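# Push the utility cart through a door into taped parking

## Task

Move the utility cart through the door that swings shut by itself and leave it parked in the yellow-taped area, with each of its four wheels fully inside the tape and none touching the tape. The three tubes in the cart's top tray must still be upright there. The robot must not tip over or finish leaning, or the task fails. The result only counts if the cart stays in place on its own, not because the robot is holding it.

## Robot and tools

Robot: TidyBot++, a wheeled base 0.54 m long, 0.50 m wide and 0.38 m tall on four powered casters. It carries one seven-joint arm with a two-finger gripper. The shoulder sits 0.12 m ahead of the base centre at 0.68 m height. Segment lengths are 0.42 m (upper arm), 0.31 m (forearm) and 0.31 m (wrist to hand point). The arm starts folded with the hand aimed down, reaching up to 0.08 m past the base front, with the elbow up to 1.15 m high. Cameras: base_camera is fixed on the base; wrist_camera looks along the hand.

Frames: the base frame has its origin on the floor under the base centre, x forward, y left, z up. hand_pose (the point between the finger pads) is reported in it, with the hand's z along the fingers and y along the closing line. The odometry frame is the base frame as it was at scene start. base_odometry counts wheel turns, so slip looks like travel and drift builds up over many moves. Heading is positive to the left, in -3.142 to 3.142. base_tilt is in degrees, positive when leaning forward or right.

execute_actions: argument actions is a list holding one action or none. An empty list only reports state and images. An action may contain base, joints and speeds. Its motions start together and may finish at different times. base takes a single key, as an offset from where the base last reported itself: translate_m (metres, forward positive, -2 to 2), strafe_m (metres, left positive, -2 to 2) or rotate_rad (radians, counter-clockwise from above positive, -6.3 to 6.3). joints holds absolute targets by name. joint_1_rad turns the arm about the vertical, any angle, positive clockwise from above (opposite to rotate_rad). joint_2_rad (shoulder) ranges -2.249 to 2.249. joint_3_rad is any angle. joint_4_rad (elbow) ranges -2.579 to 2.579. joint_5_rad is any angle. joint_6_rad (wrist) ranges -2.099 to 2.099. joint_7_rad is any angle; at 1.57 with the hand down, the fingers open toward the robot's left and right. gripper_pos runs 0 (open, about 85 mm gap) to 1 (closed, squeezing hard). Any-angle joints take the short way, so turn in steps under half a turn. With joint_1 at 0, joint_3 at 3.14 and joint_5 at 0, the arm stays in the base's x-z plane. Segment angles from vertical are then j2, j2-j4 and j2-j4-j6, forward positive. speeds caps top speed for that action only: translate_m and strafe_m 0.05 to 0.5 m/s, rotate_rad 0.1 to 1.57 rad/s; the defaults are the maximums. A base move needing more than 8.667 s is refused, and no action runs past 15 s. A call with an unknown key or an out-of-range value is rejected and nothing moves. Joints or base left out of an action may keep pushing toward their old targets. The cameras argument lists base_camera, wrist_camera or all; leaving it out gives all, and [] gives none.

wait: seconds from 0 to 10. It commands nothing and returns state and images. zoom_image: camera plus region [x0, y0, x1, y1] in pixels of that camera's latest image, at most 504 by 504. base_camera is 644x364 and wrist_camera is 644x476. read_manual: only returns licence text. finished_scene: pass the current scene number. It ends the scene for good and reports success, so call it only once the cart sits parked by itself.

Result lines: the pictures line gives the camera order. joint_positions and hand_pose are readings. base_status and joint_status say how each motion ended. done: it arrived, though for the base this only means the wheels turned, and a blocked base can still say done. off_target: it rested away from its goal and may still push. contact_stop or time_out: it halted and now holds its position. not_followed, or 'joint command not followed' with a 'cause:' line: a self-collision check refused the arm targets, which may be retried later. on_its_own: movement you did not command. motor_effort: percent of maximum per motor, with the peak in brackets, both noisy. ARM HIT: the arm struck the base or itself. MOTOR HOT appears at 60 °C. OVER-TEMPERATURE FAULT at 75 °C makes the arm sag, and joint_status shows limit_stop_at_motor_heat; resend the targets. A torque fault halts the arm and gripper for 10 s and drops the rest of the call, while the base keeps going.

Practical notes: friction and load leave joints slightly off target. To correct, send each joint its last command plus (wanted minus read), but not while holding something, and trust camera images over hand_pose. A hand aimed down reaches at most about 0.94 m high, and only close to the base.

Avoid: driving while the arm is snagged around 0.8 m or higher, since the robot can topple. Avoid sideways shoves on a raised hand and ramming obstacles with the base or arm; these cause hard hits, torque faults and tilting. Backing off or retracting the arm levels a leaning robot. Do not let the tubes fall from the cart or slam the door or cart. Something may occasionally nudge loose objects.

Each tool is called after "Emit:" by a JSON object that holds its "name" and its "arguments".

## Session

I'll start by looking at the current state of the scene.

Emit:
{"name": "execute_actions", "arguments": {"actions": []}}

Scene clock: 0.00 s.
base_odometry: x=+0.000 y=+0.000 heading=+0.000 (m, m, rad; odometry frame)
base_tilt: forward=+0.1 right=+0.0 (deg)
base_status: not commanded
joint_positions: joint_1_rad=+0.015 joint_2_rad=-0.399 joint_3_rad=+3.107 joint_4_rad=-2.515 joint_5_rad=-0.012 joint_6_rad=-0.862 joint_7_rad=+1.567 gripper_pos=+0.000
joint_status: not commanded
motor_effort: joint_1_rad=-2 joint_2_rad=+2 joint_3_rad=+1 joint_4_rad=+14 joint_5_rad=+0 joint_6_rad=+1 joint_7_rad=+0 (%)
hand_pose: x=+0.2742 y=+0.0058 z=+0.5989 quat_wxyz=(+0.001, +0.997, +0.003, +0.081) (m; base frame)
pictures: base_camera, wrist_camera
Images, in order (width x height): base_camera 644x364, wrist_camera 644x476.

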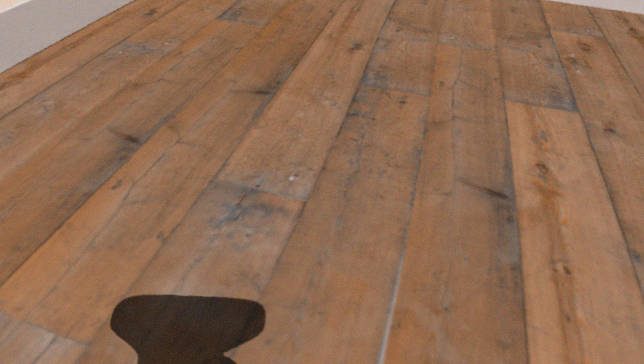

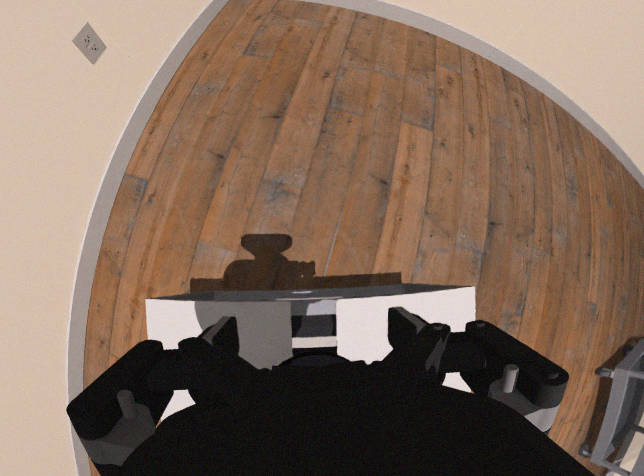

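Emit:
{"name": "execute_actions", "arguments": {"actions": [{"joints": {"joint_1_rad": 1.6, "joint_2_rad": -0.4, "joint_4_rad": -2.2, "joint_6_rad": 0.0}}], "cameras": ["wrist_camera"]}}

Scene clock: 3.23 s.
base_odometry: x=+0.000 y=+0.000 heading=+0.000 (m, m, rad; odometry frame)
base_tilt: forward=+0.1 right=+0.0 (deg)
base_status: not commanded
joint_positions: joint_1_rad=+1.584 joint_2_rad=-0.399 joint_3_rad=+3.107 joint_4_rad=-2.221 joint_5_rad=-0.012 joint_6_rad=-0.040 joint_7_rad=+1.567 gripper_pos=+0.000
joint_status: all done
motor_effort: joint_1_rad=-1(1) joint_2_rad=-6(7) joint_3_rad=+2(2) joint_4_rad=+25(24) joint_5_rad=-1(0) joint_6_rad=+8(7) joint_7_rad=+0(0) (%)
hand_pose: x=+0.1316 y=-0.4388 z=+0.9012 quat_wxyz=(+0.418, +0.571, -0.564, +0.426) (m; base frame)
pictures: wrist_camera
camera_calibration (this result's frames):
wrist_camera: T_world_to_cam=[[-0.998951, 0.0158602, -0.0429528, 0.183688], [0.0456835, 0.282085, -0.958301, 1.03397], [-0.00308249, -0.959258, -0.282514, -0.0305899], [0, 0, 0, 1]] pos_world=[0.136165, -0.323925, 0.990106]
Images, in order (width x height): wrist_camera 644x476.

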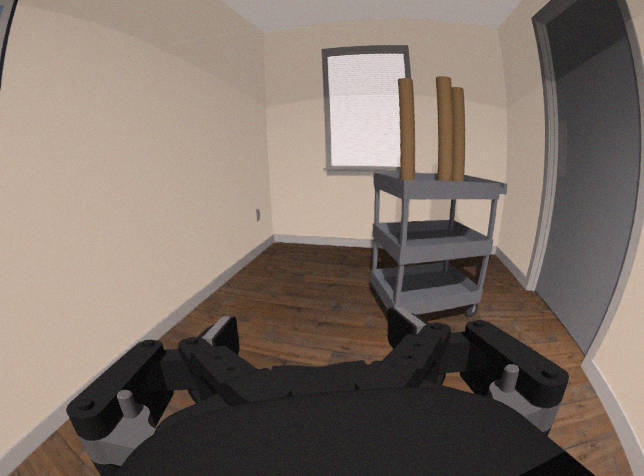

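Emit:
{"name": "zoom_image", "arguments": {"camera": "wrist_camera", "region": [340, 40, 644, 380]}}

Emit:
{"name": "execute_actions", "arguments": {"actions": [{"joints": {"joint_1_rad": 2.6}}], "cameras": ["wrist_camera"]}}

Region (340, 40, 644, 380) of wrist_camera's 644x476 image, scaled by 1.482; it fills the left 451 columns of this view, and the rest is white.

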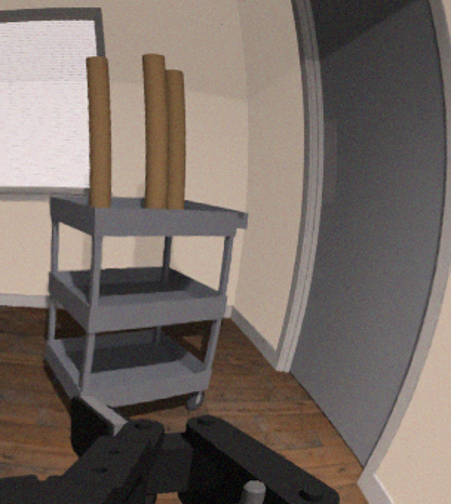

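Scene clock: 6.10 s.
base_odometry: x=+0.000 y=+0.000 heading=+0.000 (m, m, rad; odometry frame)
base_tilt: forward=+0.0 right=+0.0 (deg)
base_status: not commanded
joint_positions: joint_1_rad=+2.584 joint_2_rad=-0.399 joint_3_rad=+3.107 joint_4_rad=-2.221 joint_5_rad=-0.012 joint_6_rad=-0.040 joint_7_rad=+1.567 gripper_pos=+0.000
joint_status: all done
motor_effort: joint_1_rad=-1(2) joint_2_rad=-6(7) joint_3_rad=+1(2) joint_4_rad=+25(25) joint_5_rad=-1(0) joint_6_rad=+8(8) joint_7_rad=+0(0) (%)
hand_pose: x=-0.2434 y=-0.2476 z=+0.9012 quat_wxyz=(+0.571, +0.231, -0.769, +0.173) (m; base frame)
pictures: wrist_camera
camera_calibration (this result's frames):
wrist_camera: T_world_to_cam=[[-0.526303, 0.849211, -0.0429527, 0.127442], [0.262061, 0.113943, -0.958301, 1.00823], [-0.808906, -0.515613, -0.282514, 0.0653033], [0, 0, 0, 1]] pos_world=[-0.144319, -0.189435, 0.990106]
Images, in order (width x height): wrist_camera 644x476.

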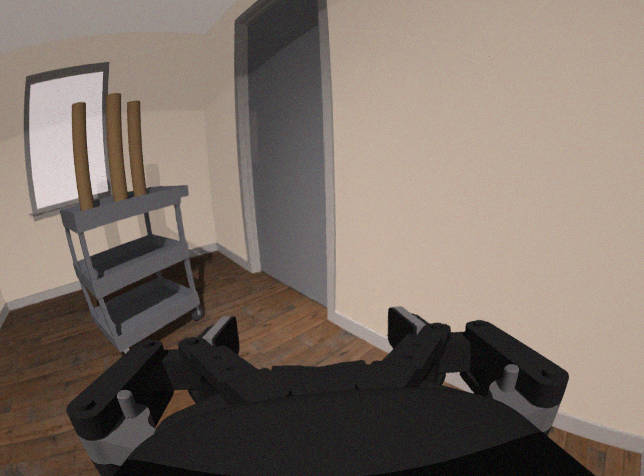

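Emit:
{"name": "zoom_image", "arguments": {"camera": "wrist_camera", "region": [180, 0, 400, 340]}}

Emit:
{"name": "zoom_image", "arguments": {"camera": "wrist_camera", "region": [40, 160, 260, 360]}}

Region (180, 0, 400, 340) of wrist_camera's 644x476 image, scaled by 1.482; it fills the left 326 columns of this view, and the rest is white.

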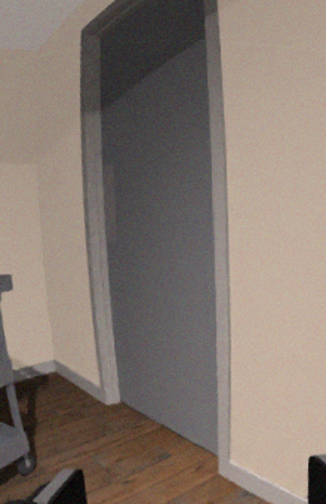

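Region (40, 160, 260, 360) of wrist_camera's 644x476 image, scaled by 2.291; it fills the top 458 rows of this view, and the rest is white.

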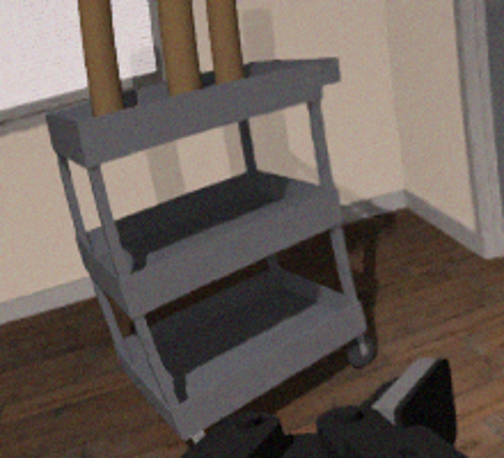

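Emit:
{"name": "execute_actions", "arguments": {"actions": [{"base": {"rotate_rad": -0.304}, "joints": {"joint_1_rad": 1.9, "joint_6_rad": -0.35}}], "cameras": []}}

Emit:
{"name": "execute_actions", "arguments": {"actions": [{"base": {"strafe_m": -0.9}}]}}

Scene clock: 18.37 s.
base_odometry: x=+0.000 y=+0.000 heading=-0.303 (m, m, rad; odometry frame)
base_tilt: forward=+0.1 right=+0.0 (deg)
base_status: done
joint_positions: joint_1_rad=+1.916 joint_2_rad=-0.399 joint_3_rad=+3.107 joint_4_rad=-2.219 joint_5_rad=-0.012 joint_6_rad=-0.309 joint_7_rad=+1.567 gripper_pos=+0.000
joint_status: all done
motor_effort: joint_1_rad=-1(2) joint_2_rad=-5(7) joint_3_rad=+2(2) joint_4_rad=+24(25) joint_5_rad=-1(1) joint_6_rad=+7(7) joint_7_rad=+0(0) (%)
hand_pose: x=-0.0019 y=-0.3864 z=+0.8265 quat_wxyz=(+0.392, +0.512, -0.709, +0.284) (m; base frame)
pictures: none
No camera images: the call's "cameras" was empty. Leave "cameras" out to get every camera's image.

Scene clock: 21.53 s.
base_odometry: x=-0.270 y=-0.859 heading=-0.304 (m, m, rad; odometry frame)
base_tilt: forward=+0.1 right=+0.0 (deg)
base_status: done
joint_positions: joint_1_rad=+1.916 joint_2_rad=-0.399 joint_3_rad=+3.107 joint_4_rad=-2.218 joint_5_rad=-0.012 joint_6_rad=-0.311 joint_7_rad=+1.567 gripper_pos=+0.000
joint_status: not commanded
motor_effort: joint_1_rad=-1(2) joint_2_rad=-6(9) joint_3_rad=+1(2) joint_4_rad=+24(25) joint_5_rad=-1(0) joint_6_rad=+7(8) joint_7_rad=+0(0) (%)
hand_pose: x=-0.0018 y=-0.3864 z=+0.8268 quat_wxyz=(+0.392, +0.512, -0.709, +0.284) (m; base frame)
pictures: base_camera, wrist_camera
camera_calibration (this result's frames):
wrist_camera: T_world_to_cam=[[-0.935698, 0.351247, -0.0330983, 0.167938], [0.211293, 0.482787, -0.849866, 0.942102], [-0.282534, -0.802211, -0.525959, 0.259645], [0, 0, 0, 1]] pos_world=[0.031438, -0.305532, 0.942781]
Images, in order (width x height): base_camera 644x364, wrist_camera 644x476.

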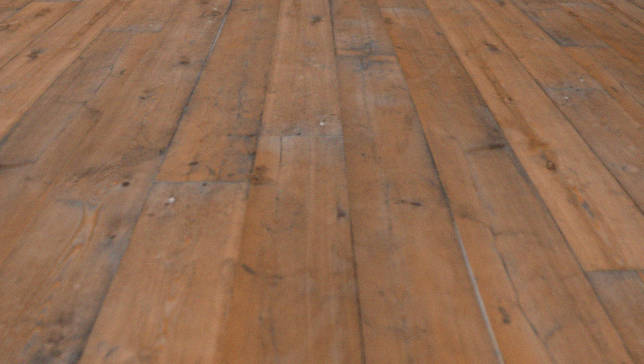

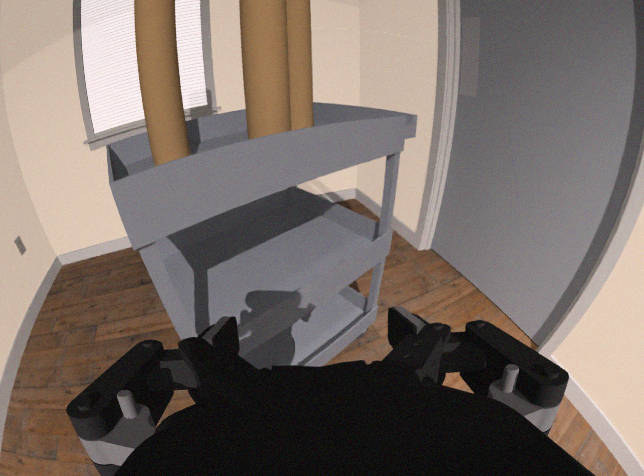

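Emit:
{"name": "execute_actions", "arguments": {"actions": [{"base": {"translate_m": -0.55}, "joints": {"joint_1_rad": 1.6, "joint_2_rad": -0.4, "joint_4_rad": -0.9, "joint_6_rad": -1.8}}], "cameras": ["wrist_camera"]}}

Scene clock: 27.97 s.
base_odometry: x=-0.795 y=-0.694 heading=-0.303 (m, m, rad; odometry frame)
base_tilt: forward=+0.1 right=+0.0 (deg)
base_status: done
joint_positions: joint_1_rad=+1.620 joint_2_rad=-0.399 joint_3_rad=+3.108 joint_4_rad=-0.918 joint_5_rad=-0.012 joint_6_rad=-1.761 joint_7_rad=+1.567 gripper_pos=+0.000
joint_status: all done
motor_effort: joint_1_rad=-1(2) joint_2_rad=+3(8) joint_3_rad=+2(3) joint_4_rad=+15(25) joint_5_rad=+0(1) joint_6_rad=+5(6) joint_7_rad=+0(0) (%)
hand_pose: x=+0.1262 y=-0.2287 z=+1.1395 quat_wxyz=(+0.298, +0.640, -0.645, +0.293) (m; base frame)
pictures: wrist_camera
camera_calibration (this result's frames):
wrist_camera: T_world_to_cam=[[-0.998362, 0.0533377, -0.020697, 0.16831], [0.0502699, 0.645077, -0.762463, 1.06258], [-0.0273169, -0.762254, -0.646701, 0.701275], [0, 0, 0, 1]] pos_world=[0.133775, -0.15987, 1.26717]
Images, in order (width x height): wrist_camera 644x476.

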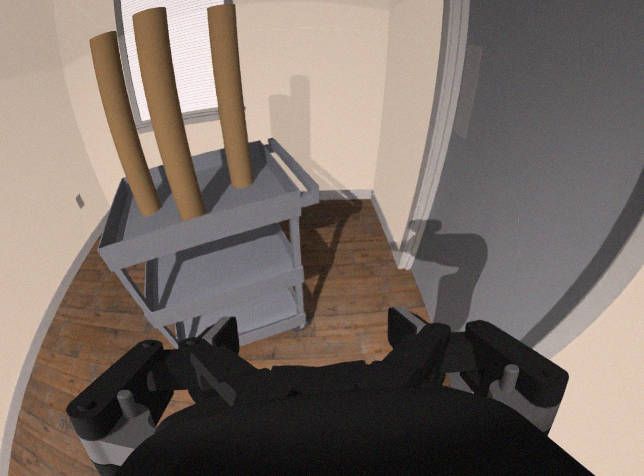

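Emit:
{"name": "zoom_image", "arguments": {"camera": "wrist_camera", "region": [90, 120, 340, 350]}}

Emit:
{"name": "zoom_image", "arguments": {"camera": "wrist_camera", "region": [240, 130, 340, 230]}}

Region (90, 120, 340, 350) of wrist_camera's 644x476 image, scaled by 2.016; it fills the top 464 rows of this view, and the rest is white.

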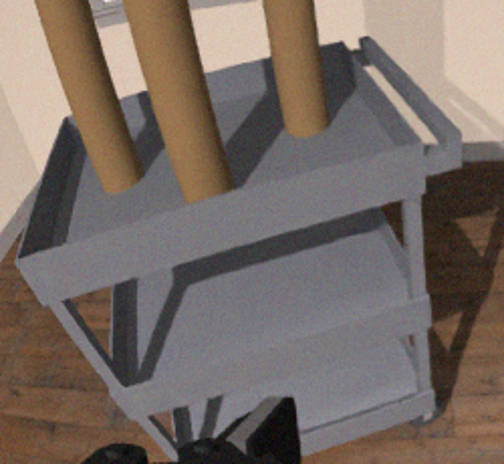

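Region (240, 130, 340, 230) of wrist_camera's 644x476 image, scaled by 5.040.

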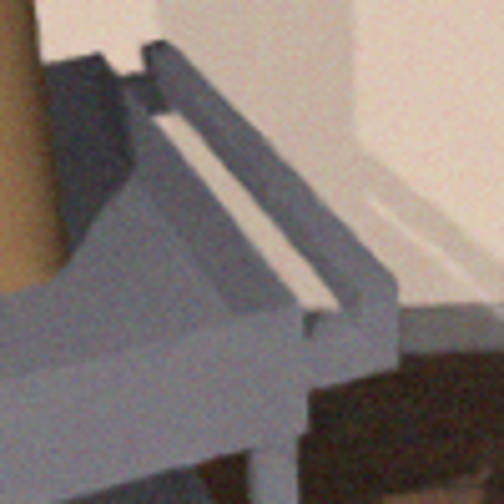

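Emit:
{"name": "execute_actions", "arguments": {"actions": [{"base": {"translate_m": -0.18}, "joints": {"joint_1_rad": 1.75, "joint_2_rad": -0.4, "joint_4_rad": -2.1, "joint_6_rad": -1.3}}], "cameras": []}}

Emit:
{"name": "execute_actions", "arguments": {"actions": [{"base": {"strafe_m": -0.45}}]}}

Scene clock: 41.10 s.
base_odometry: x=-0.967 y=-0.641 heading=-0.303 (m, m, rad; odometry frame)
base_tilt: forward=+0.1 right=+0.1 (deg)
base_status: done
joint_positions: joint_1_rad=+1.730 joint_2_rad=-0.399 joint_3_rad=+3.108 joint_4_rad=-2.082 joint_5_rad=-0.012 joint_6_rad=-1.342 joint_7_rad=+1.567 gripper_pos=+0.000
joint_status: all done
motor_effort: joint_1_rad=-2(2) joint_2_rad=-2(4) joint_3_rad=+2(3) joint_4_rad=+20(22) joint_5_rad=-1(2) joint_6_rad=+1(6) joint_7_rad=+0(0) (%)
hand_pose: x=+0.1010 y=-0.1839 z=+0.7249 quat_wxyz=(+0.044, +0.657, -0.751, +0.038) (m; base frame)
pictures: none
No camera images: the call's "cameras" was empty. Leave "cameras" out to get every camera's image.

Scene clock: 43.37 s.
base_odometry: x=-1.101 y=-1.070 heading=-0.304 (m, m, rad; odometry frame)
base_tilt: forward=+0.0 right=+0.1 (deg)
base_status: done
joint_positions: joint_1_rad=+1.730 joint_2_rad=-0.396 joint_3_rad=+3.108 joint_4_rad=-2.083 joint_5_rad=-0.012 joint_6_rad=-1.337 joint_7_rad=+1.567 gripper_pos=+0.000
joint_status: not commanded
motor_effort: joint_1_rad=-1(1) joint_2_rad=-2(5) joint_3_rad=+1(1) joint_4_rad=+20(21) joint_5_rad=+0(0) joint_6_rad=+2(3) joint_7_rad=+0(0) (%)
hand_pose: x=+0.1007 y=-0.1854 z=+0.7243 quat_wxyz=(+0.044, +0.657, -0.752, +0.039) (m; base frame)
pictures: base_camera, wrist_camera
camera_calibration (this result's frames):
wrist_camera: T_world_to_cam=[[-0.983166, 0.182338, 0.0117001, 0.130887], [0.179532, 0.975963, -0.123551, 0.304932], [-0.0339468, -0.11937, -0.992269, 0.835223], [0, 0, 0, 1]] pos_world=[0.102292, -0.221767, 0.864909]
Images, in order (width x height): base_camera 644x364, wrist_camera 644x476.

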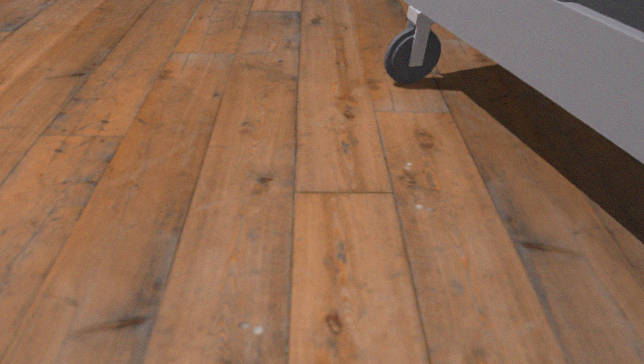

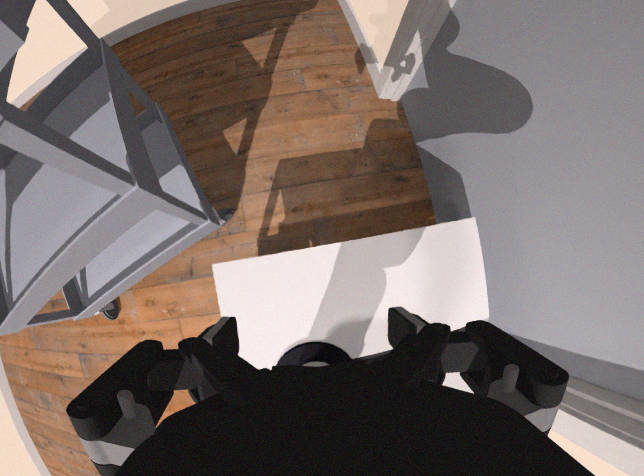

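Emit:
{"name": "zoom_image", "arguments": {"camera": "wrist_camera", "region": [150, 150, 300, 300]}}

Emit:
{"name": "zoom_image", "arguments": {"camera": "wrist_camera", "region": [330, 30, 510, 240]}}

Region (150, 150, 300, 300) of wrist_camera's 644x476 image, scaled by 3.360.

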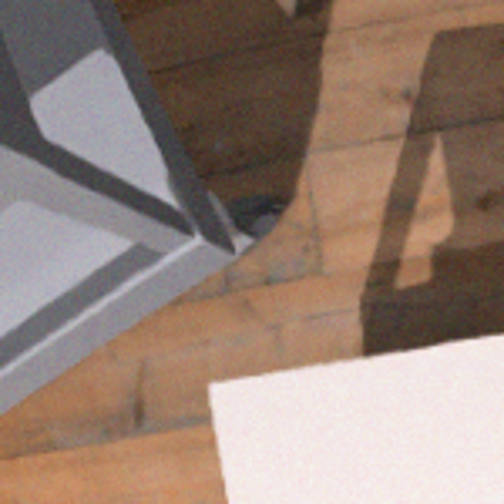

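Region (330, 30, 510, 240) of wrist_camera's 644x476 image, scaled by 2.400; it fills the left 432 columns of this view, and the rest is white.

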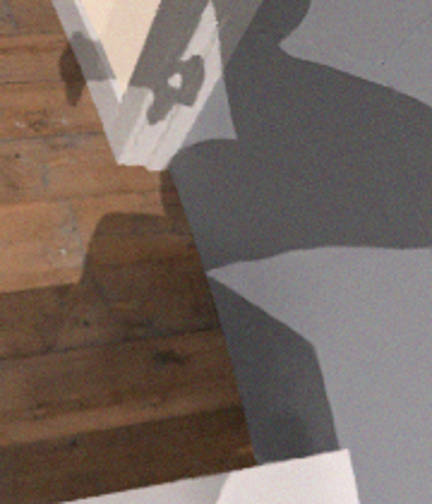

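Emit:
{"name": "execute_actions", "arguments": {"actions": [{"base": {"strafe_m": -0.26}, "speeds": {"strafe_m": 0.3}}]}}

Scene clock: 48.20 s.
base_odometry: x=-1.180 y=-1.318 heading=-0.304 (m, m, rad; odometry frame)
base_tilt: forward=+0.1 right=+0.0 (deg)
base_status: done
joint_positions: joint_1_rad=+1.731 joint_2_rad=-0.398 joint_3_rad=+3.108 joint_4_rad=-2.083 joint_5_rad=-0.012 joint_6_rad=-1.336 joint_7_rad=+1.567 gripper_pos=+0.000
joint_status: not commanded
motor_effort: joint_1_rad=-1(2) joint_2_rad=-2(5) joint_3_rad=+1(2) joint_4_rad=+20(21) joint_5_rad=+0(1) joint_6_rad=+1(2) joint_7_rad=+0(0) (%)
hand_pose: x=+0.1007 y=-0.1854 z=+0.7246 quat_wxyz=(+0.045, +0.657, -0.752, +0.039) (m; base frame)
pictures: base_camera, wrist_camera
camera_calibration (this result's frames):
wrist_camera: T_world_to_cam=[[-0.983144, 0.182463, 0.0116332, 0.130937], [0.179582, 0.975649, -0.125935, 0.306644], [-0.0343284, -0.121723, -0.99197, 0.834906], [0, 0, 0, 1]] pos_world=[0.102323, -0.221441, 0.865296]
Images, in order (width x height): base_camera 644x364, wrist_camera 644x476.

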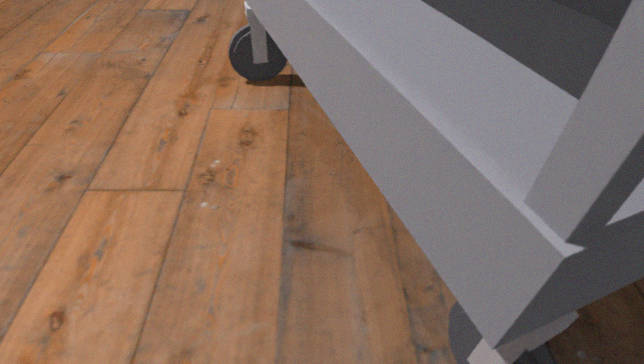

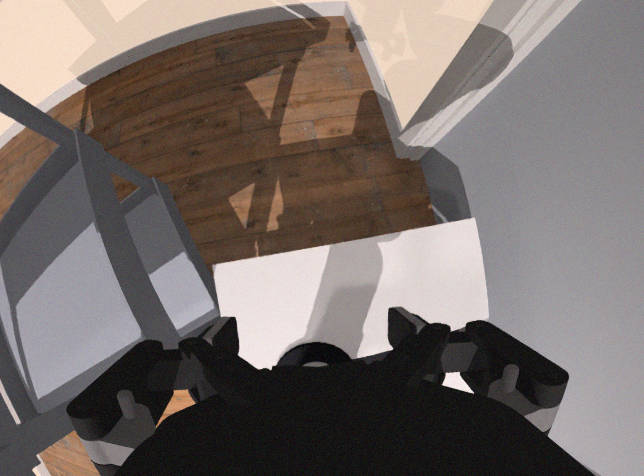

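Emit:
{"name": "execute_actions", "arguments": {"actions": [{"base": {"strafe_m": -0.24}, "speeds": {"strafe_m": 0.3}}]}}

Scene clock: 50.40 s.
base_odometry: x=-1.252 y=-1.547 heading=-0.304 (m, m, rad; odometry frame)
base_tilt: forward=+0.1 right=+0.0 (deg)
base_status: done
joint_positions: joint_1_rad=+1.731 joint_2_rad=-0.399 joint_3_rad=+3.108 joint_4_rad=-2.083 joint_5_rad=-0.012 joint_6_rad=-1.336 joint_7_rad=+1.567 gripper_pos=+0.000
joint_status: not commanded
motor_effort: joint_1_rad=-2(1) joint_2_rad=-1(5) joint_3_rad=+1(2) joint_4_rad=+20(21) joint_5_rad=-1(1) joint_6_rad=+1(1) joint_7_rad=+0(0) (%)
hand_pose: x=+0.1006 y=-0.1854 z=+0.7248 quat_wxyz=(+0.046, +0.657, -0.752, +0.040) (m; base frame)
pictures: base_camera, wrist_camera
camera_calibration (this result's frames):
wrist_camera: T_world_to_cam=[[-0.983125, 0.182569, 0.0115872, 0.13097], [0.179634, 0.975419, -0.12763, 0.307839], [-0.0346036, -0.123395, -0.991754, 0.834669], [0, 0, 0, 1]] pos_world=[0.102344, -0.22119, 0.865558]
Images, in order (width x height): base_camera 644x364, wrist_camera 644x476.

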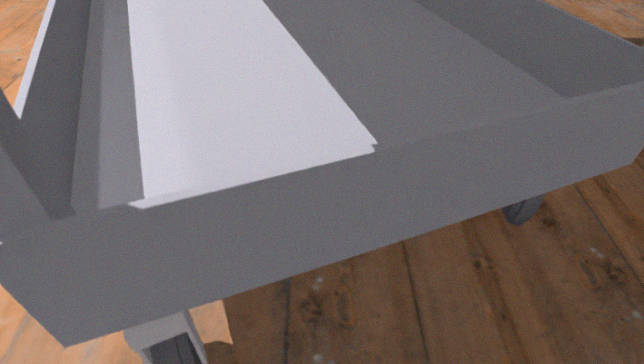

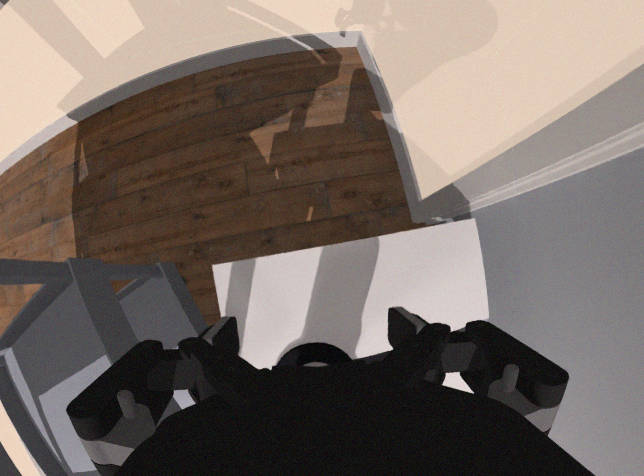

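Emit:
{"name": "execute_actions", "arguments": {"actions": [{"base": {"translate_m": -0.35}, "speeds": {"translate_m": 0.12}, "joints": {"joint_1_rad": 2.9, "joint_2_rad": -0.3, "joint_4_rad": -0.5, "joint_6_rad": -1.85}}]}}

Scene clock: 55.53 s.
base_odometry: x=-1.586 y=-1.443 heading=-0.304 (m, m, rad; odometry frame)
base_tilt: forward=+0.1 right=+0.0 (deg)
base_status: done
joint_positions: joint_1_rad=+2.881 joint_2_rad=-0.302 joint_3_rad=+3.108 joint_4_rad=-0.518 joint_5_rad=-0.012 joint_6_rad=-1.808 joint_7_rad=+1.567 gripper_pos=+0.000
joint_status: all done
motor_effort: joint_1_rad=-1(4) joint_2_rad=+3(9) joint_3_rad=+1(4) joint_4_rad=+11(23) joint_5_rad=-1(1) joint_6_rad=+7(7) joint_7_rad=+0(0) (%)
hand_pose: x=-0.0902 y=-0.0742 z=+1.2540 quat_wxyz=(+0.524, +0.129, -0.838, +0.078) (m; base frame)
pictures: base_camera, wrist_camera
camera_calibration (this result's frames):
wrist_camera: T_world_to_cam=[[-0.262862, 0.964326, -0.0312923, 0.0936191], [0.425228, 0.0866764, -0.900926, 1.22707], [-0.866074, -0.250126, -0.432842, 0.581394], [0, 0, 0, 1]] pos_world=[0.00635341, -0.0512158, 1.36008]
Images, in order (width x height): base_camera 644x364, wrist_camera 644x476.

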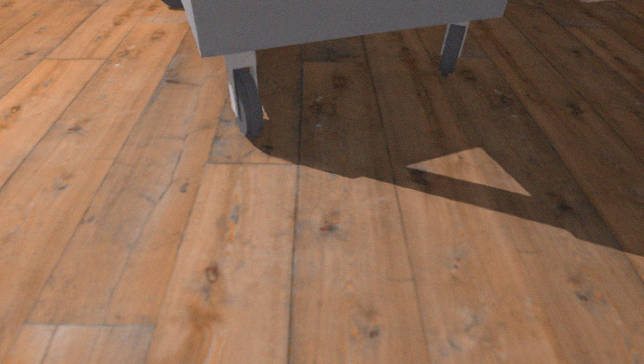

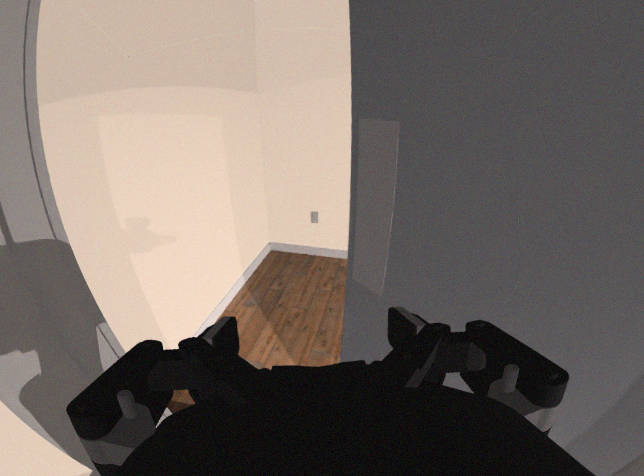

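Emit:
{"name": "execute_actions", "arguments": {"actions": [{"base": {"translate_m": -0.75}, "speeds": {"translate_m": 0.25}, "joints": {"joint_1_rad": 3.5, "joint_6_rad": -2.0}}]}}

Scene clock: 60.47 s.
base_odometry: x=-2.301 y=-1.217 heading=-0.305 (m, m, rad; odometry frame)
base_tilt: forward=+0.1 right=+0.0 (deg)
base_status: done
joint_positions: joint_1_rad=+3.482 joint_2_rad=-0.295 joint_3_rad=+3.108 joint_4_rad=-0.514 joint_5_rad=-0.012 joint_6_rad=-1.959 joint_7_rad=+1.567 gripper_pos=+0.000
joint_status: all done
motor_effort: joint_1_rad=-1(1) joint_2_rad=+4(14) joint_3_rad=+1(10) joint_4_rad=+10(13) joint_5_rad=-1(5) joint_6_rad=+7(8) joint_7_rad=+0(0) (%)
hand_pose: x=-0.0759 y=+0.0514 z=+1.2136 quat_wxyz=(+0.458, -0.131, -0.876, -0.071) (m; base frame)
pictures: base_camera, wrist_camera
camera_calibration (this result's frames):
wrist_camera: T_world_to_cam=[[0.332918, 0.942623, -0.0250711, 0.0138548], [0.526368, -0.207832, -0.824465, 1.10375], [-0.78237, 0.261282, -0.565357, 0.748542], [0, 0, 0, 1]] pos_world=[0.0000473426, 0.0207536, 1.33354]
Images, in order (width x height): base_camera 644x364, wrist_camera 644x476.

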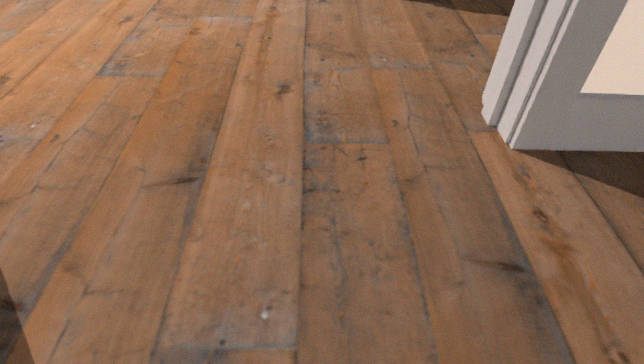

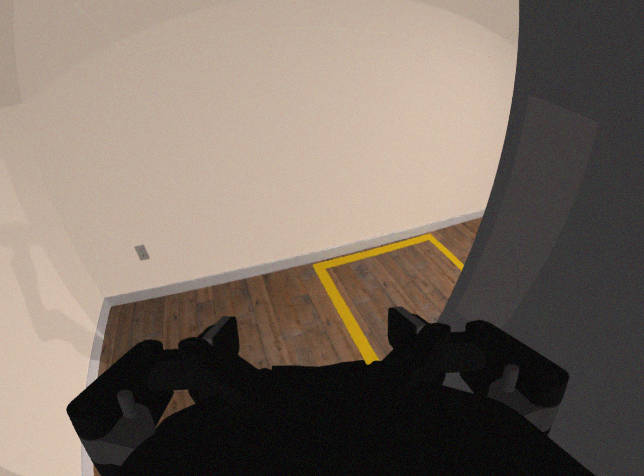

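Emit:
{"name": "zoom_image", "arguments": {"camera": "wrist_camera", "region": [290, 200, 500, 380]}}

Region (290, 200, 500, 380) of wrist_camera's 644x476 image, scaled by 2.400; it fills the top 432 rows of this view, and the rest is white.

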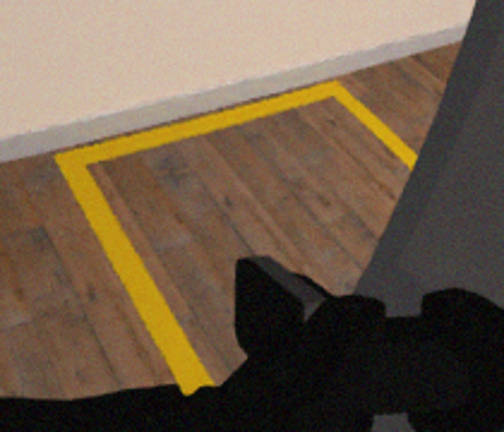

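Emit:
{"name": "execute_actions", "arguments": {"actions": [{"base": {"strafe_m": 0.26}, "speeds": {"strafe_m": 0.2}, "joints": {"joint_1_rad": 3.55, "joint_2_rad": -0.1, "joint_4_rad": -0.75, "joint_6_rad": -2.0}}]}}

Scene clock: 64.43 s.
base_odometry: x=-2.224 y=-0.969 heading=-0.305 (m, m, rad; odometry frame)
base_tilt: forward=+0.0 right=+0.0 (deg)
base_status: done
joint_positions: joint_1_rad=+3.534 joint_2_rad=-0.093 joint_3_rad=+3.108 joint_4_rad=-0.743 joint_5_rad=-0.012 joint_6_rad=-1.960 joint_7_rad=+1.567 gripper_pos=+0.000
joint_status: all done
motor_effort: joint_1_rad=-1(2) joint_2_rad=-10(16) joint_3_rad=+1(3) joint_4_rad=+16(17) joint_5_rad=-1(0) joint_6_rad=+4(7) joint_7_rad=+0(0) (%)
hand_pose: x=-0.1721 y=+0.1025 z=+1.0826 quat_wxyz=(+0.259, -0.170, -0.950, -0.043) (m; base frame)
pictures: base_camera, wrist_camera
camera_calibration (this result's frames):
wrist_camera: T_world_to_cam=[[0.390883, 0.920313, -0.0152859, -0.00390336], [0.787801, -0.343098, -0.511522, 0.777104], [-0.476005, 0.187903, -0.859134, 0.964189], [0, 0, 0, 1]] pos_world=[-0.151719, 0.0890408, 1.22581]
Images, in order (width x height): base_camera 644x364, wrist_camera 644x476.

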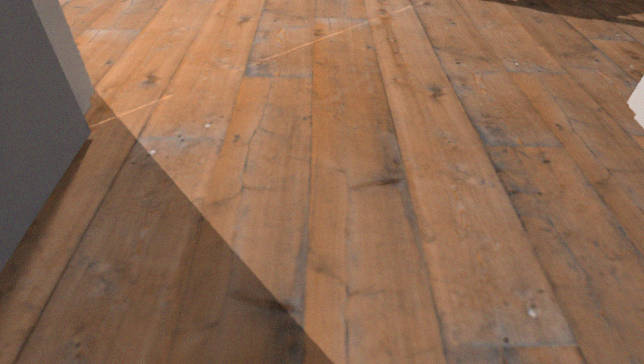

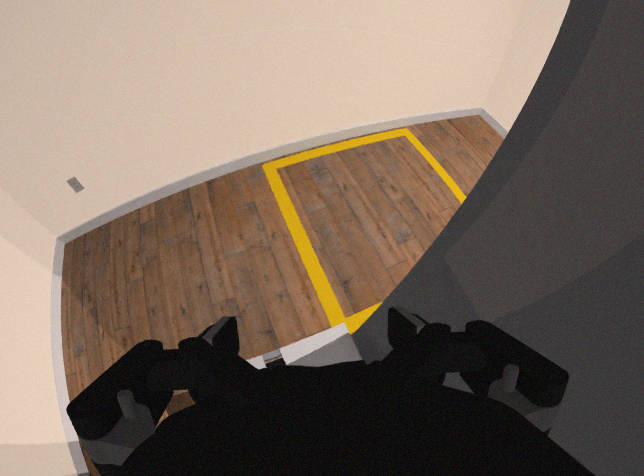

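Emit:
{"name": "zoom_image", "arguments": {"camera": "wrist_camera", "region": [290, 270, 410, 380]}}

Emit:
{"name": "zoom_image", "arguments": {"camera": "base_camera", "region": [0, 0, 200, 200]}}

Region (290, 270, 410, 380) of wrist_camera's 644x476 image, scaled by 4.200; it fills the top 462 rows of this view, and the rest is white.

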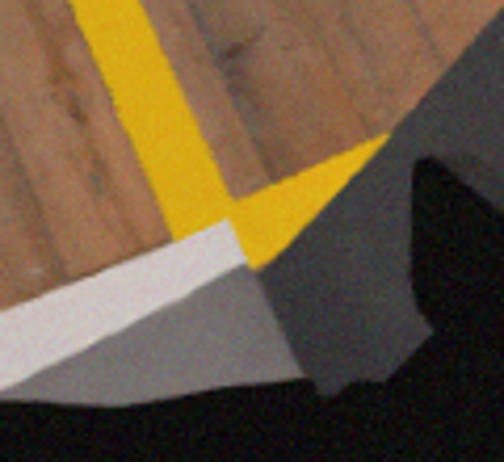

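Region (0, 0, 200, 200) of base_camera's 644x364 image, scaled by 2.520.

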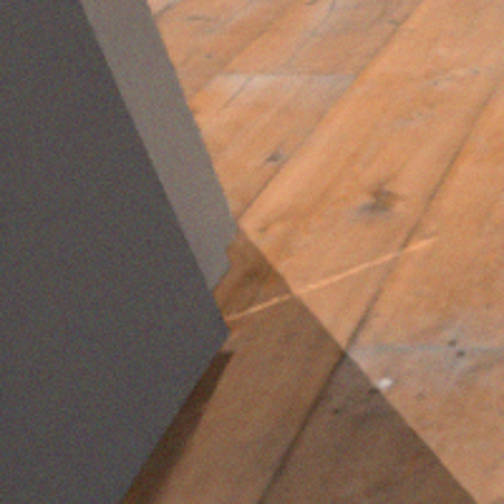

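Emit:
{"name": "execute_actions", "arguments": {"actions": [{"base": {"strafe_m": -0.19}, "speeds": {"strafe_m": 0.2}, "joints": {"joint_1_rad": 1.9, "joint_2_rad": 0.1, "joint_3_rad": 3.17, "joint_4_rad": -0.93, "joint_6_rad": -2.03, "joint_7_rad": 2.8}}], "cameras": ["base_camera"]}}

Emit:
{"name": "execute_actions", "arguments": {"actions": [{"base": {"rotate_rad": -0.025}, "joints": {"joint_1_rad": 0.39, "joint_2_rad": 0.224, "joint_7_rad": 3.92}}]}}

Scene clock: 106.87 s.
base_odometry: x=-2.281 y=-1.151 heading=-0.305 (m, m, rad; odometry frame)
base_tilt: forward=+0.1 right=+0.0 (deg)
base_status: done
joint_positions: joint_1_rad=+1.916 joint_2_rad=+0.086 joint_3_rad=+3.153 joint_4_rad=-0.908 joint_5_rad=-0.012 joint_6_rad=-1.988 joint_7_rad=+2.765 gripper_pos=+0.000
joint_status: all done
motor_effort: joint_1_rad=-1(4) joint_2_rad=-19(22) joint_3_rad=+1(6) joint_4_rad=+18(19) joint_5_rad=-1(2) joint_6_rad=+1(4) joint_7_rad=+0(1) (%)
hand_pose: x=+0.0018 y=-0.3291 z=+0.9653 quat_wxyz=(+0.080, +0.932, -0.354, +0.006) (m; base frame)
pictures: base_camera
Images, in order (width x height): base_camera 644x364.

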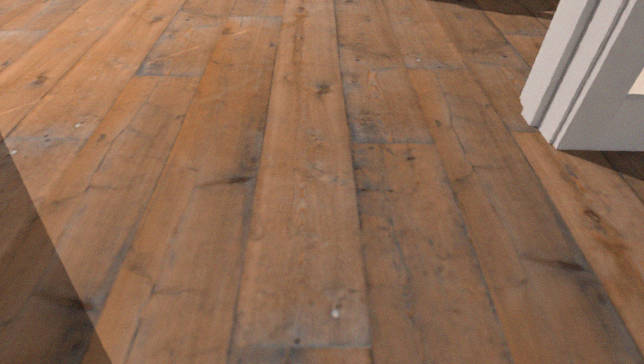

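Scene clock: 109.60 s.
base_odometry: x=-2.281 y=-1.151 heading=-0.329 (m, m, rad; odometry frame)
base_tilt: forward=+0.0 right=+0.1 (deg)
base_status: done
joint_positions: joint_1_rad=+0.405 joint_2_rad=+0.208 joint_3_rad=+3.159 joint_4_rad=-0.908 joint_5_rad=-0.012 joint_6_rad=-1.989 joint_7_rad=+3.885 gripper_pos=+0.000
joint_status: all done
motor_effort: joint_1_rad=-2(3) joint_2_rad=-24(26) joint_3_rad=+1(1) joint_4_rad=+18(18) joint_5_rad=-1(2) joint_6_rad=+0(1) joint_7_rad=+0(1) (%)
hand_pose: x=+0.4690 y=-0.1509 z=+0.9203 quat_wxyz=(+0.017, +0.582, +0.813, +0.007) (m; base frame)
pictures: base_camera, wrist_camera
camera_calibration (this result's frames):
wrist_camera: T_world_to_cam=[[0.959878, 0.275936, 0.0499358, -0.447878], [0.275717, -0.961172, 0.0113594, -0.232253], [0.0511313, 0.00286454, -0.998688, 1.03086], [0, 0, 0, 1]] pos_world=[0.441235, -0.102602, 1.05451]
Images, in order (width x height): base_camera 644x364, wrist_camera 644x476.

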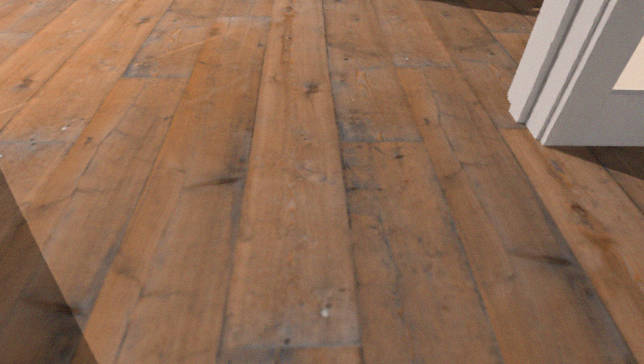

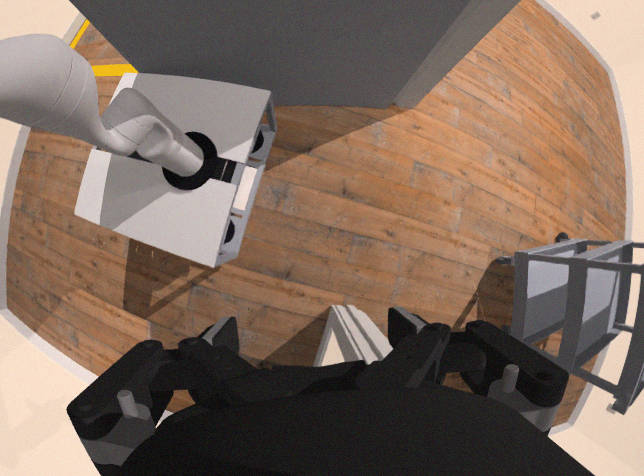

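Emit:
{"name": "zoom_image", "arguments": {"camera": "base_camera", "region": [480, 60, 600, 170]}}

Region (480, 60, 600, 170) of base_camera's 644x364 image, scaled by 4.200; it fills the top 462 rows of this view, and the rest is white.

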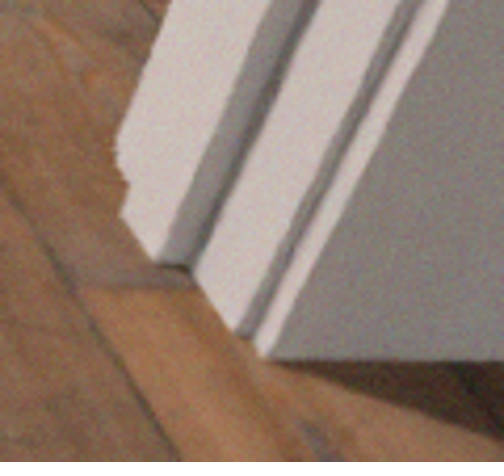

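Emit:
{"name": "execute_actions", "arguments": {"actions": [{"base": {"translate_m": 0.97}, "speeds": {"translate_m": 0.3}}]}}

Scene clock: 115.87 s.
base_odometry: x=-1.363 y=-1.465 heading=-0.329 (m, m, rad; odometry frame)
base_tilt: forward=+0.2 right=+0.0 (deg)
base_status: done
joint_positions: joint_1_rad=+0.404 joint_2_rad=+0.222 joint_3_rad=+3.159 joint_4_rad=-0.910 joint_5_rad=-0.012 joint_6_rad=-1.991 joint_7_rad=+3.885 gripper_pos=+0.000
joint_status: not commanded
motor_effort: joint_1_rad=+0(1) joint_2_rad=-25(27) joint_3_rad=+1(0) joint_4_rad=+18(18) joint_5_rad=-1(1) joint_6_rad=+0(1) joint_7_rad=+0(0) (%)
hand_pose: x=+0.4709 y=-0.1517 z=+0.9146 quat_wxyz=(+0.008, +0.583, +0.813, +0.005) (m; base frame)
pictures: base_camera, wrist_camera
camera_calibration (this result's frames):
wrist_camera: T_world_to_cam=[[0.960535, 0.27584, 0.0358518, -0.436739], [0.276024, -0.961151, -0.000191329, -0.223031], [0.0344062, 0.0100797, -0.999357, 1.03457], [0, 0, 0, 1]] pos_world=[0.445469, -0.104325, 1.04952]
Images, in order (width x height): base_camera 644x364, wrist_camera 644x476.

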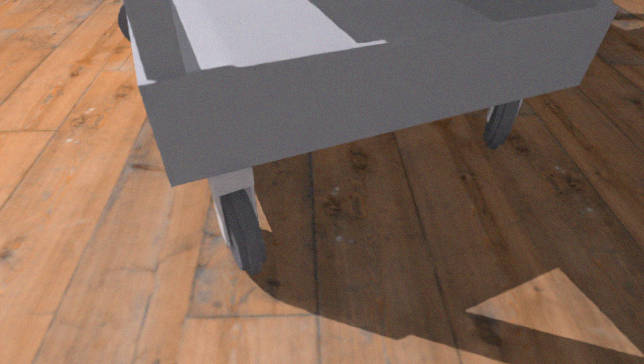

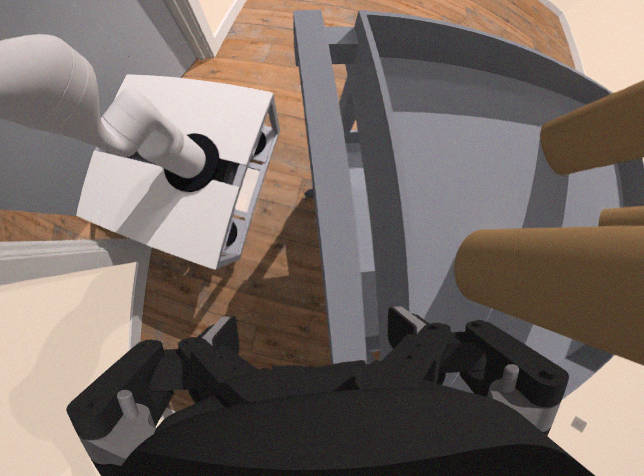

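Emit:
{"name": "execute_actions", "arguments": {"actions": [], "cameras": ["wrist_camera"]}}

Scene clock: 116.13 s.
base_odometry: x=-1.363 y=-1.465 heading=-0.329 (m, m, rad; odometry frame)
base_tilt: forward=+0.1 right=+0.0 (deg)
base_status: done
joint_positions: joint_1_rad=+0.404 joint_2_rad=+0.222 joint_3_rad=+3.159 joint_4_rad=-0.910 joint_5_rad=-0.012 joint_6_rad=-1.991 joint_7_rad=+3.885 gripper_pos=+0.000
joint_status: not commanded
motor_effort: joint_1_rad=-1(1) joint_2_rad=-24(27) joint_3_rad=+0(0) joint_4_rad=+18(18) joint_5_rad=+0(1) joint_6_rad=+1(1) joint_7_rad=+0(0) (%)
hand_pose: x=+0.4709 y=-0.1517 z=+0.9146 quat_wxyz=(+0.008, +0.583, +0.813, +0.005) (m; base frame)
pictures: wrist_camera
camera_calibration (this result's frames):
wrist_camera: T_world_to_cam=[[0.960535, 0.27584, 0.0358515, -0.436738], [0.276024, -0.961151, -0.000191392, -0.223031], [0.0344059, 0.0100797, -0.999357, 1.03457], [0, 0, 0, 1]] pos_world=[0.445469, -0.104325, 1.04952]
Images, in order (width x height): wrist_camera 644x476.

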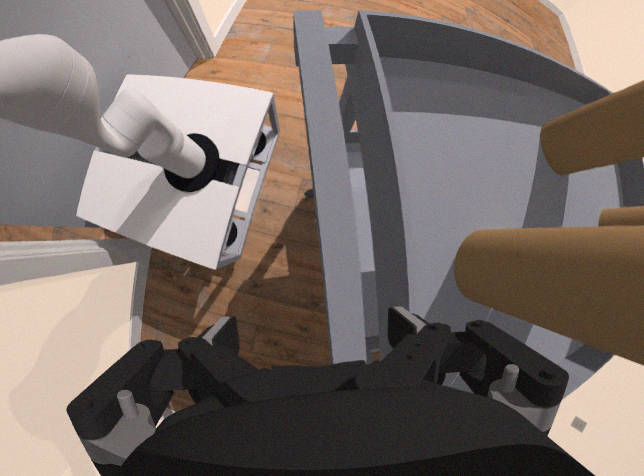

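Emit:
{"name": "zoom_image", "arguments": {"camera": "wrist_camera", "region": [270, 0, 520, 370]}}

Region (270, 0, 520, 370) of wrist_camera's 644x476 image, scaled by 1.362; it fills the left 341 columns of this view, and the rest is white.

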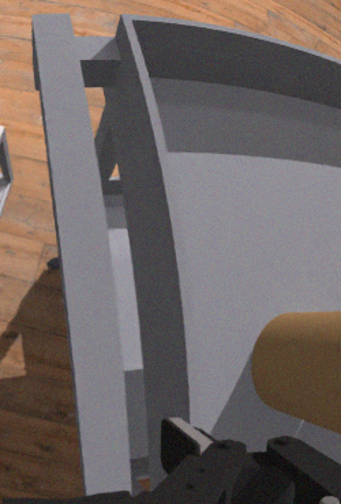

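Emit:
{"name": "execute_actions", "arguments": {"actions": [{"base": {"translate_m": 0.02}, "joints": {"joint_1_rad": 0.295, "joint_7_rad": 3.82}}], "cameras": ["wrist_camera"]}}

Scene clock: 121.37 s.
base_odometry: x=-1.344 y=-1.471 heading=-0.329 (m, m, rad; odometry frame)
base_tilt: forward=+0.1 right=+0.1 (deg)
base_status: done
joint_positions: joint_1_rad=+0.304 joint_2_rad=+0.229 joint_3_rad=+3.162 joint_4_rad=-0.912 joint_5_rad=-0.012 joint_6_rad=-1.995 joint_7_rad=+3.854 gripper_pos=+0.000
joint_status: all done
motor_effort: joint_1_rad=-2(4) joint_2_rad=-25(28) joint_3_rad=+1(1) joint_4_rad=+18(18) joint_5_rad=-1(2) joint_6_rad=+0(1) joint_7_rad=+0(0) (%)
hand_pose: x=+0.4841 y=-0.1166 z=+0.9113 quat_wxyz=(+0.002, +0.555, +0.832, +0.004) (m; base frame)
pictures: wrist_camera
camera_calibration (this result's frames):
wrist_camera: T_world_to_cam=[[0.940649, 0.33842, 0.0255343, -0.432613], [0.338709, -0.940859, -0.00785842, -0.213914], [0.0213647, 0.0160407, -0.999643, 1.03774], [0, 0, 0, 1]] pos_world=[0.45722, -0.0715038, 1.04674]
Images, in order (width x height): wrist_camera 644x476.

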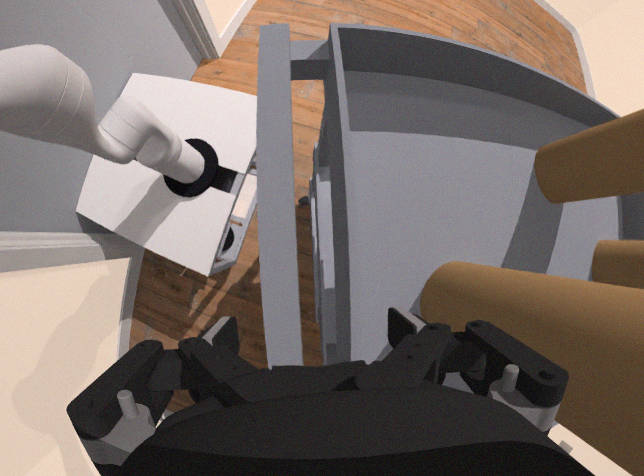

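Emit:
{"name": "execute_actions", "arguments": {"actions": [{"joints": {"joint_2_rad": 0.184, "joint_4_rad": -1.072, "joint_6_rad": -1.849}}], "cameras": ["wrist_camera"]}}

Scene clock: 124.30 s.
base_odometry: x=-1.344 y=-1.471 heading=-0.329 (m, m, rad; odometry frame)
base_tilt: forward=+0.1 right=+0.0 (deg)
base_status: not commanded
joint_positions: joint_1_rad=+0.304 joint_2_rad=+0.201 joint_3_rad=+3.162 joint_4_rad=-1.052 joint_5_rad=-0.012 joint_6_rad=-1.887 joint_7_rad=+3.854 gripper_pos=+0.000
joint_status: all done
motor_effort: joint_1_rad=-1(1) joint_2_rad=-24(25) joint_3_rad=+1(1) joint_4_rad=+19(18) joint_5_rad=-1(1) joint_6_rad=+0(1) joint_7_rad=+0(0) (%)
hand_pose: x=+0.4840 y=-0.1167 z=+0.8811 quat_wxyz=(+0.000, +0.556, +0.831, +0.004) (m; base frame)
pictures: wrist_camera
camera_calibration (this result's frames):
wrist_camera: T_world_to_cam=[[0.941178, 0.337124, 0.0230536, -0.429934], [0.337435, -0.941283, -0.0111357, -0.210795], [0.0179458, 0.0182597, -0.999672, 1.00958], [0, 0, 0, 1]] pos_world=[0.457656, -0.0719117, 1.01681]
Images, in order (width x height): wrist_camera 644x476.

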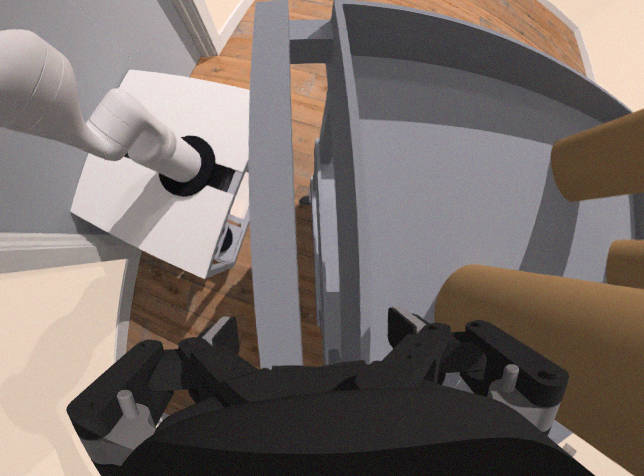

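Emit:
{"name": "execute_actions", "arguments": {"actions": [{"joints": {"joint_2_rad": 0.156, "joint_4_rad": -1.237, "joint_6_rad": -1.713}}], "cameras": ["wrist_camera"]}}

Scene clock: 125.70 s.
base_odometry: x=-1.344 y=-1.471 heading=-0.329 (m, m, rad; odometry frame)
base_tilt: forward=+0.2 right=+0.0 (deg)
base_status: not commanded
joint_positions: joint_1_rad=+0.304 joint_2_rad=+0.173 joint_3_rad=+3.162 joint_4_rad=-1.219 joint_5_rad=-0.012 joint_6_rad=-1.753 joint_7_rad=+3.854 gripper_pos=+0.000
joint_status: all done
motor_effort: joint_1_rad=-1(1) joint_2_rad=-23(25) joint_3_rad=+1(1) joint_4_rad=+19(20) joint_5_rad=-1(1) joint_6_rad=+0(0) joint_7_rad=+0(0) (%)
hand_pose: x=+0.4817 y=-0.1161 z=+0.8411 quat_wxyz=(-0.003, +0.557, +0.831, +0.003) (m; base frame)
pictures: wrist_camera
camera_calibration (this result's frames):
wrist_camera: T_world_to_cam=[[0.941824, 0.335519, 0.0198788, -0.424902], [0.335826, -0.941807, -0.014854, -0.206093], [0.0137382, 0.0206657, -0.999692, 0.971925], [0, 0, 0, 1]] pos_world=[0.456042, -0.0716229, 0.977011]
Images, in order (width x height): wrist_camera 644x476.

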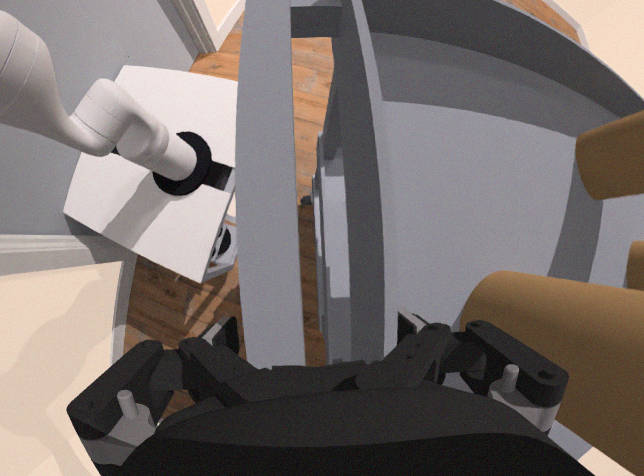

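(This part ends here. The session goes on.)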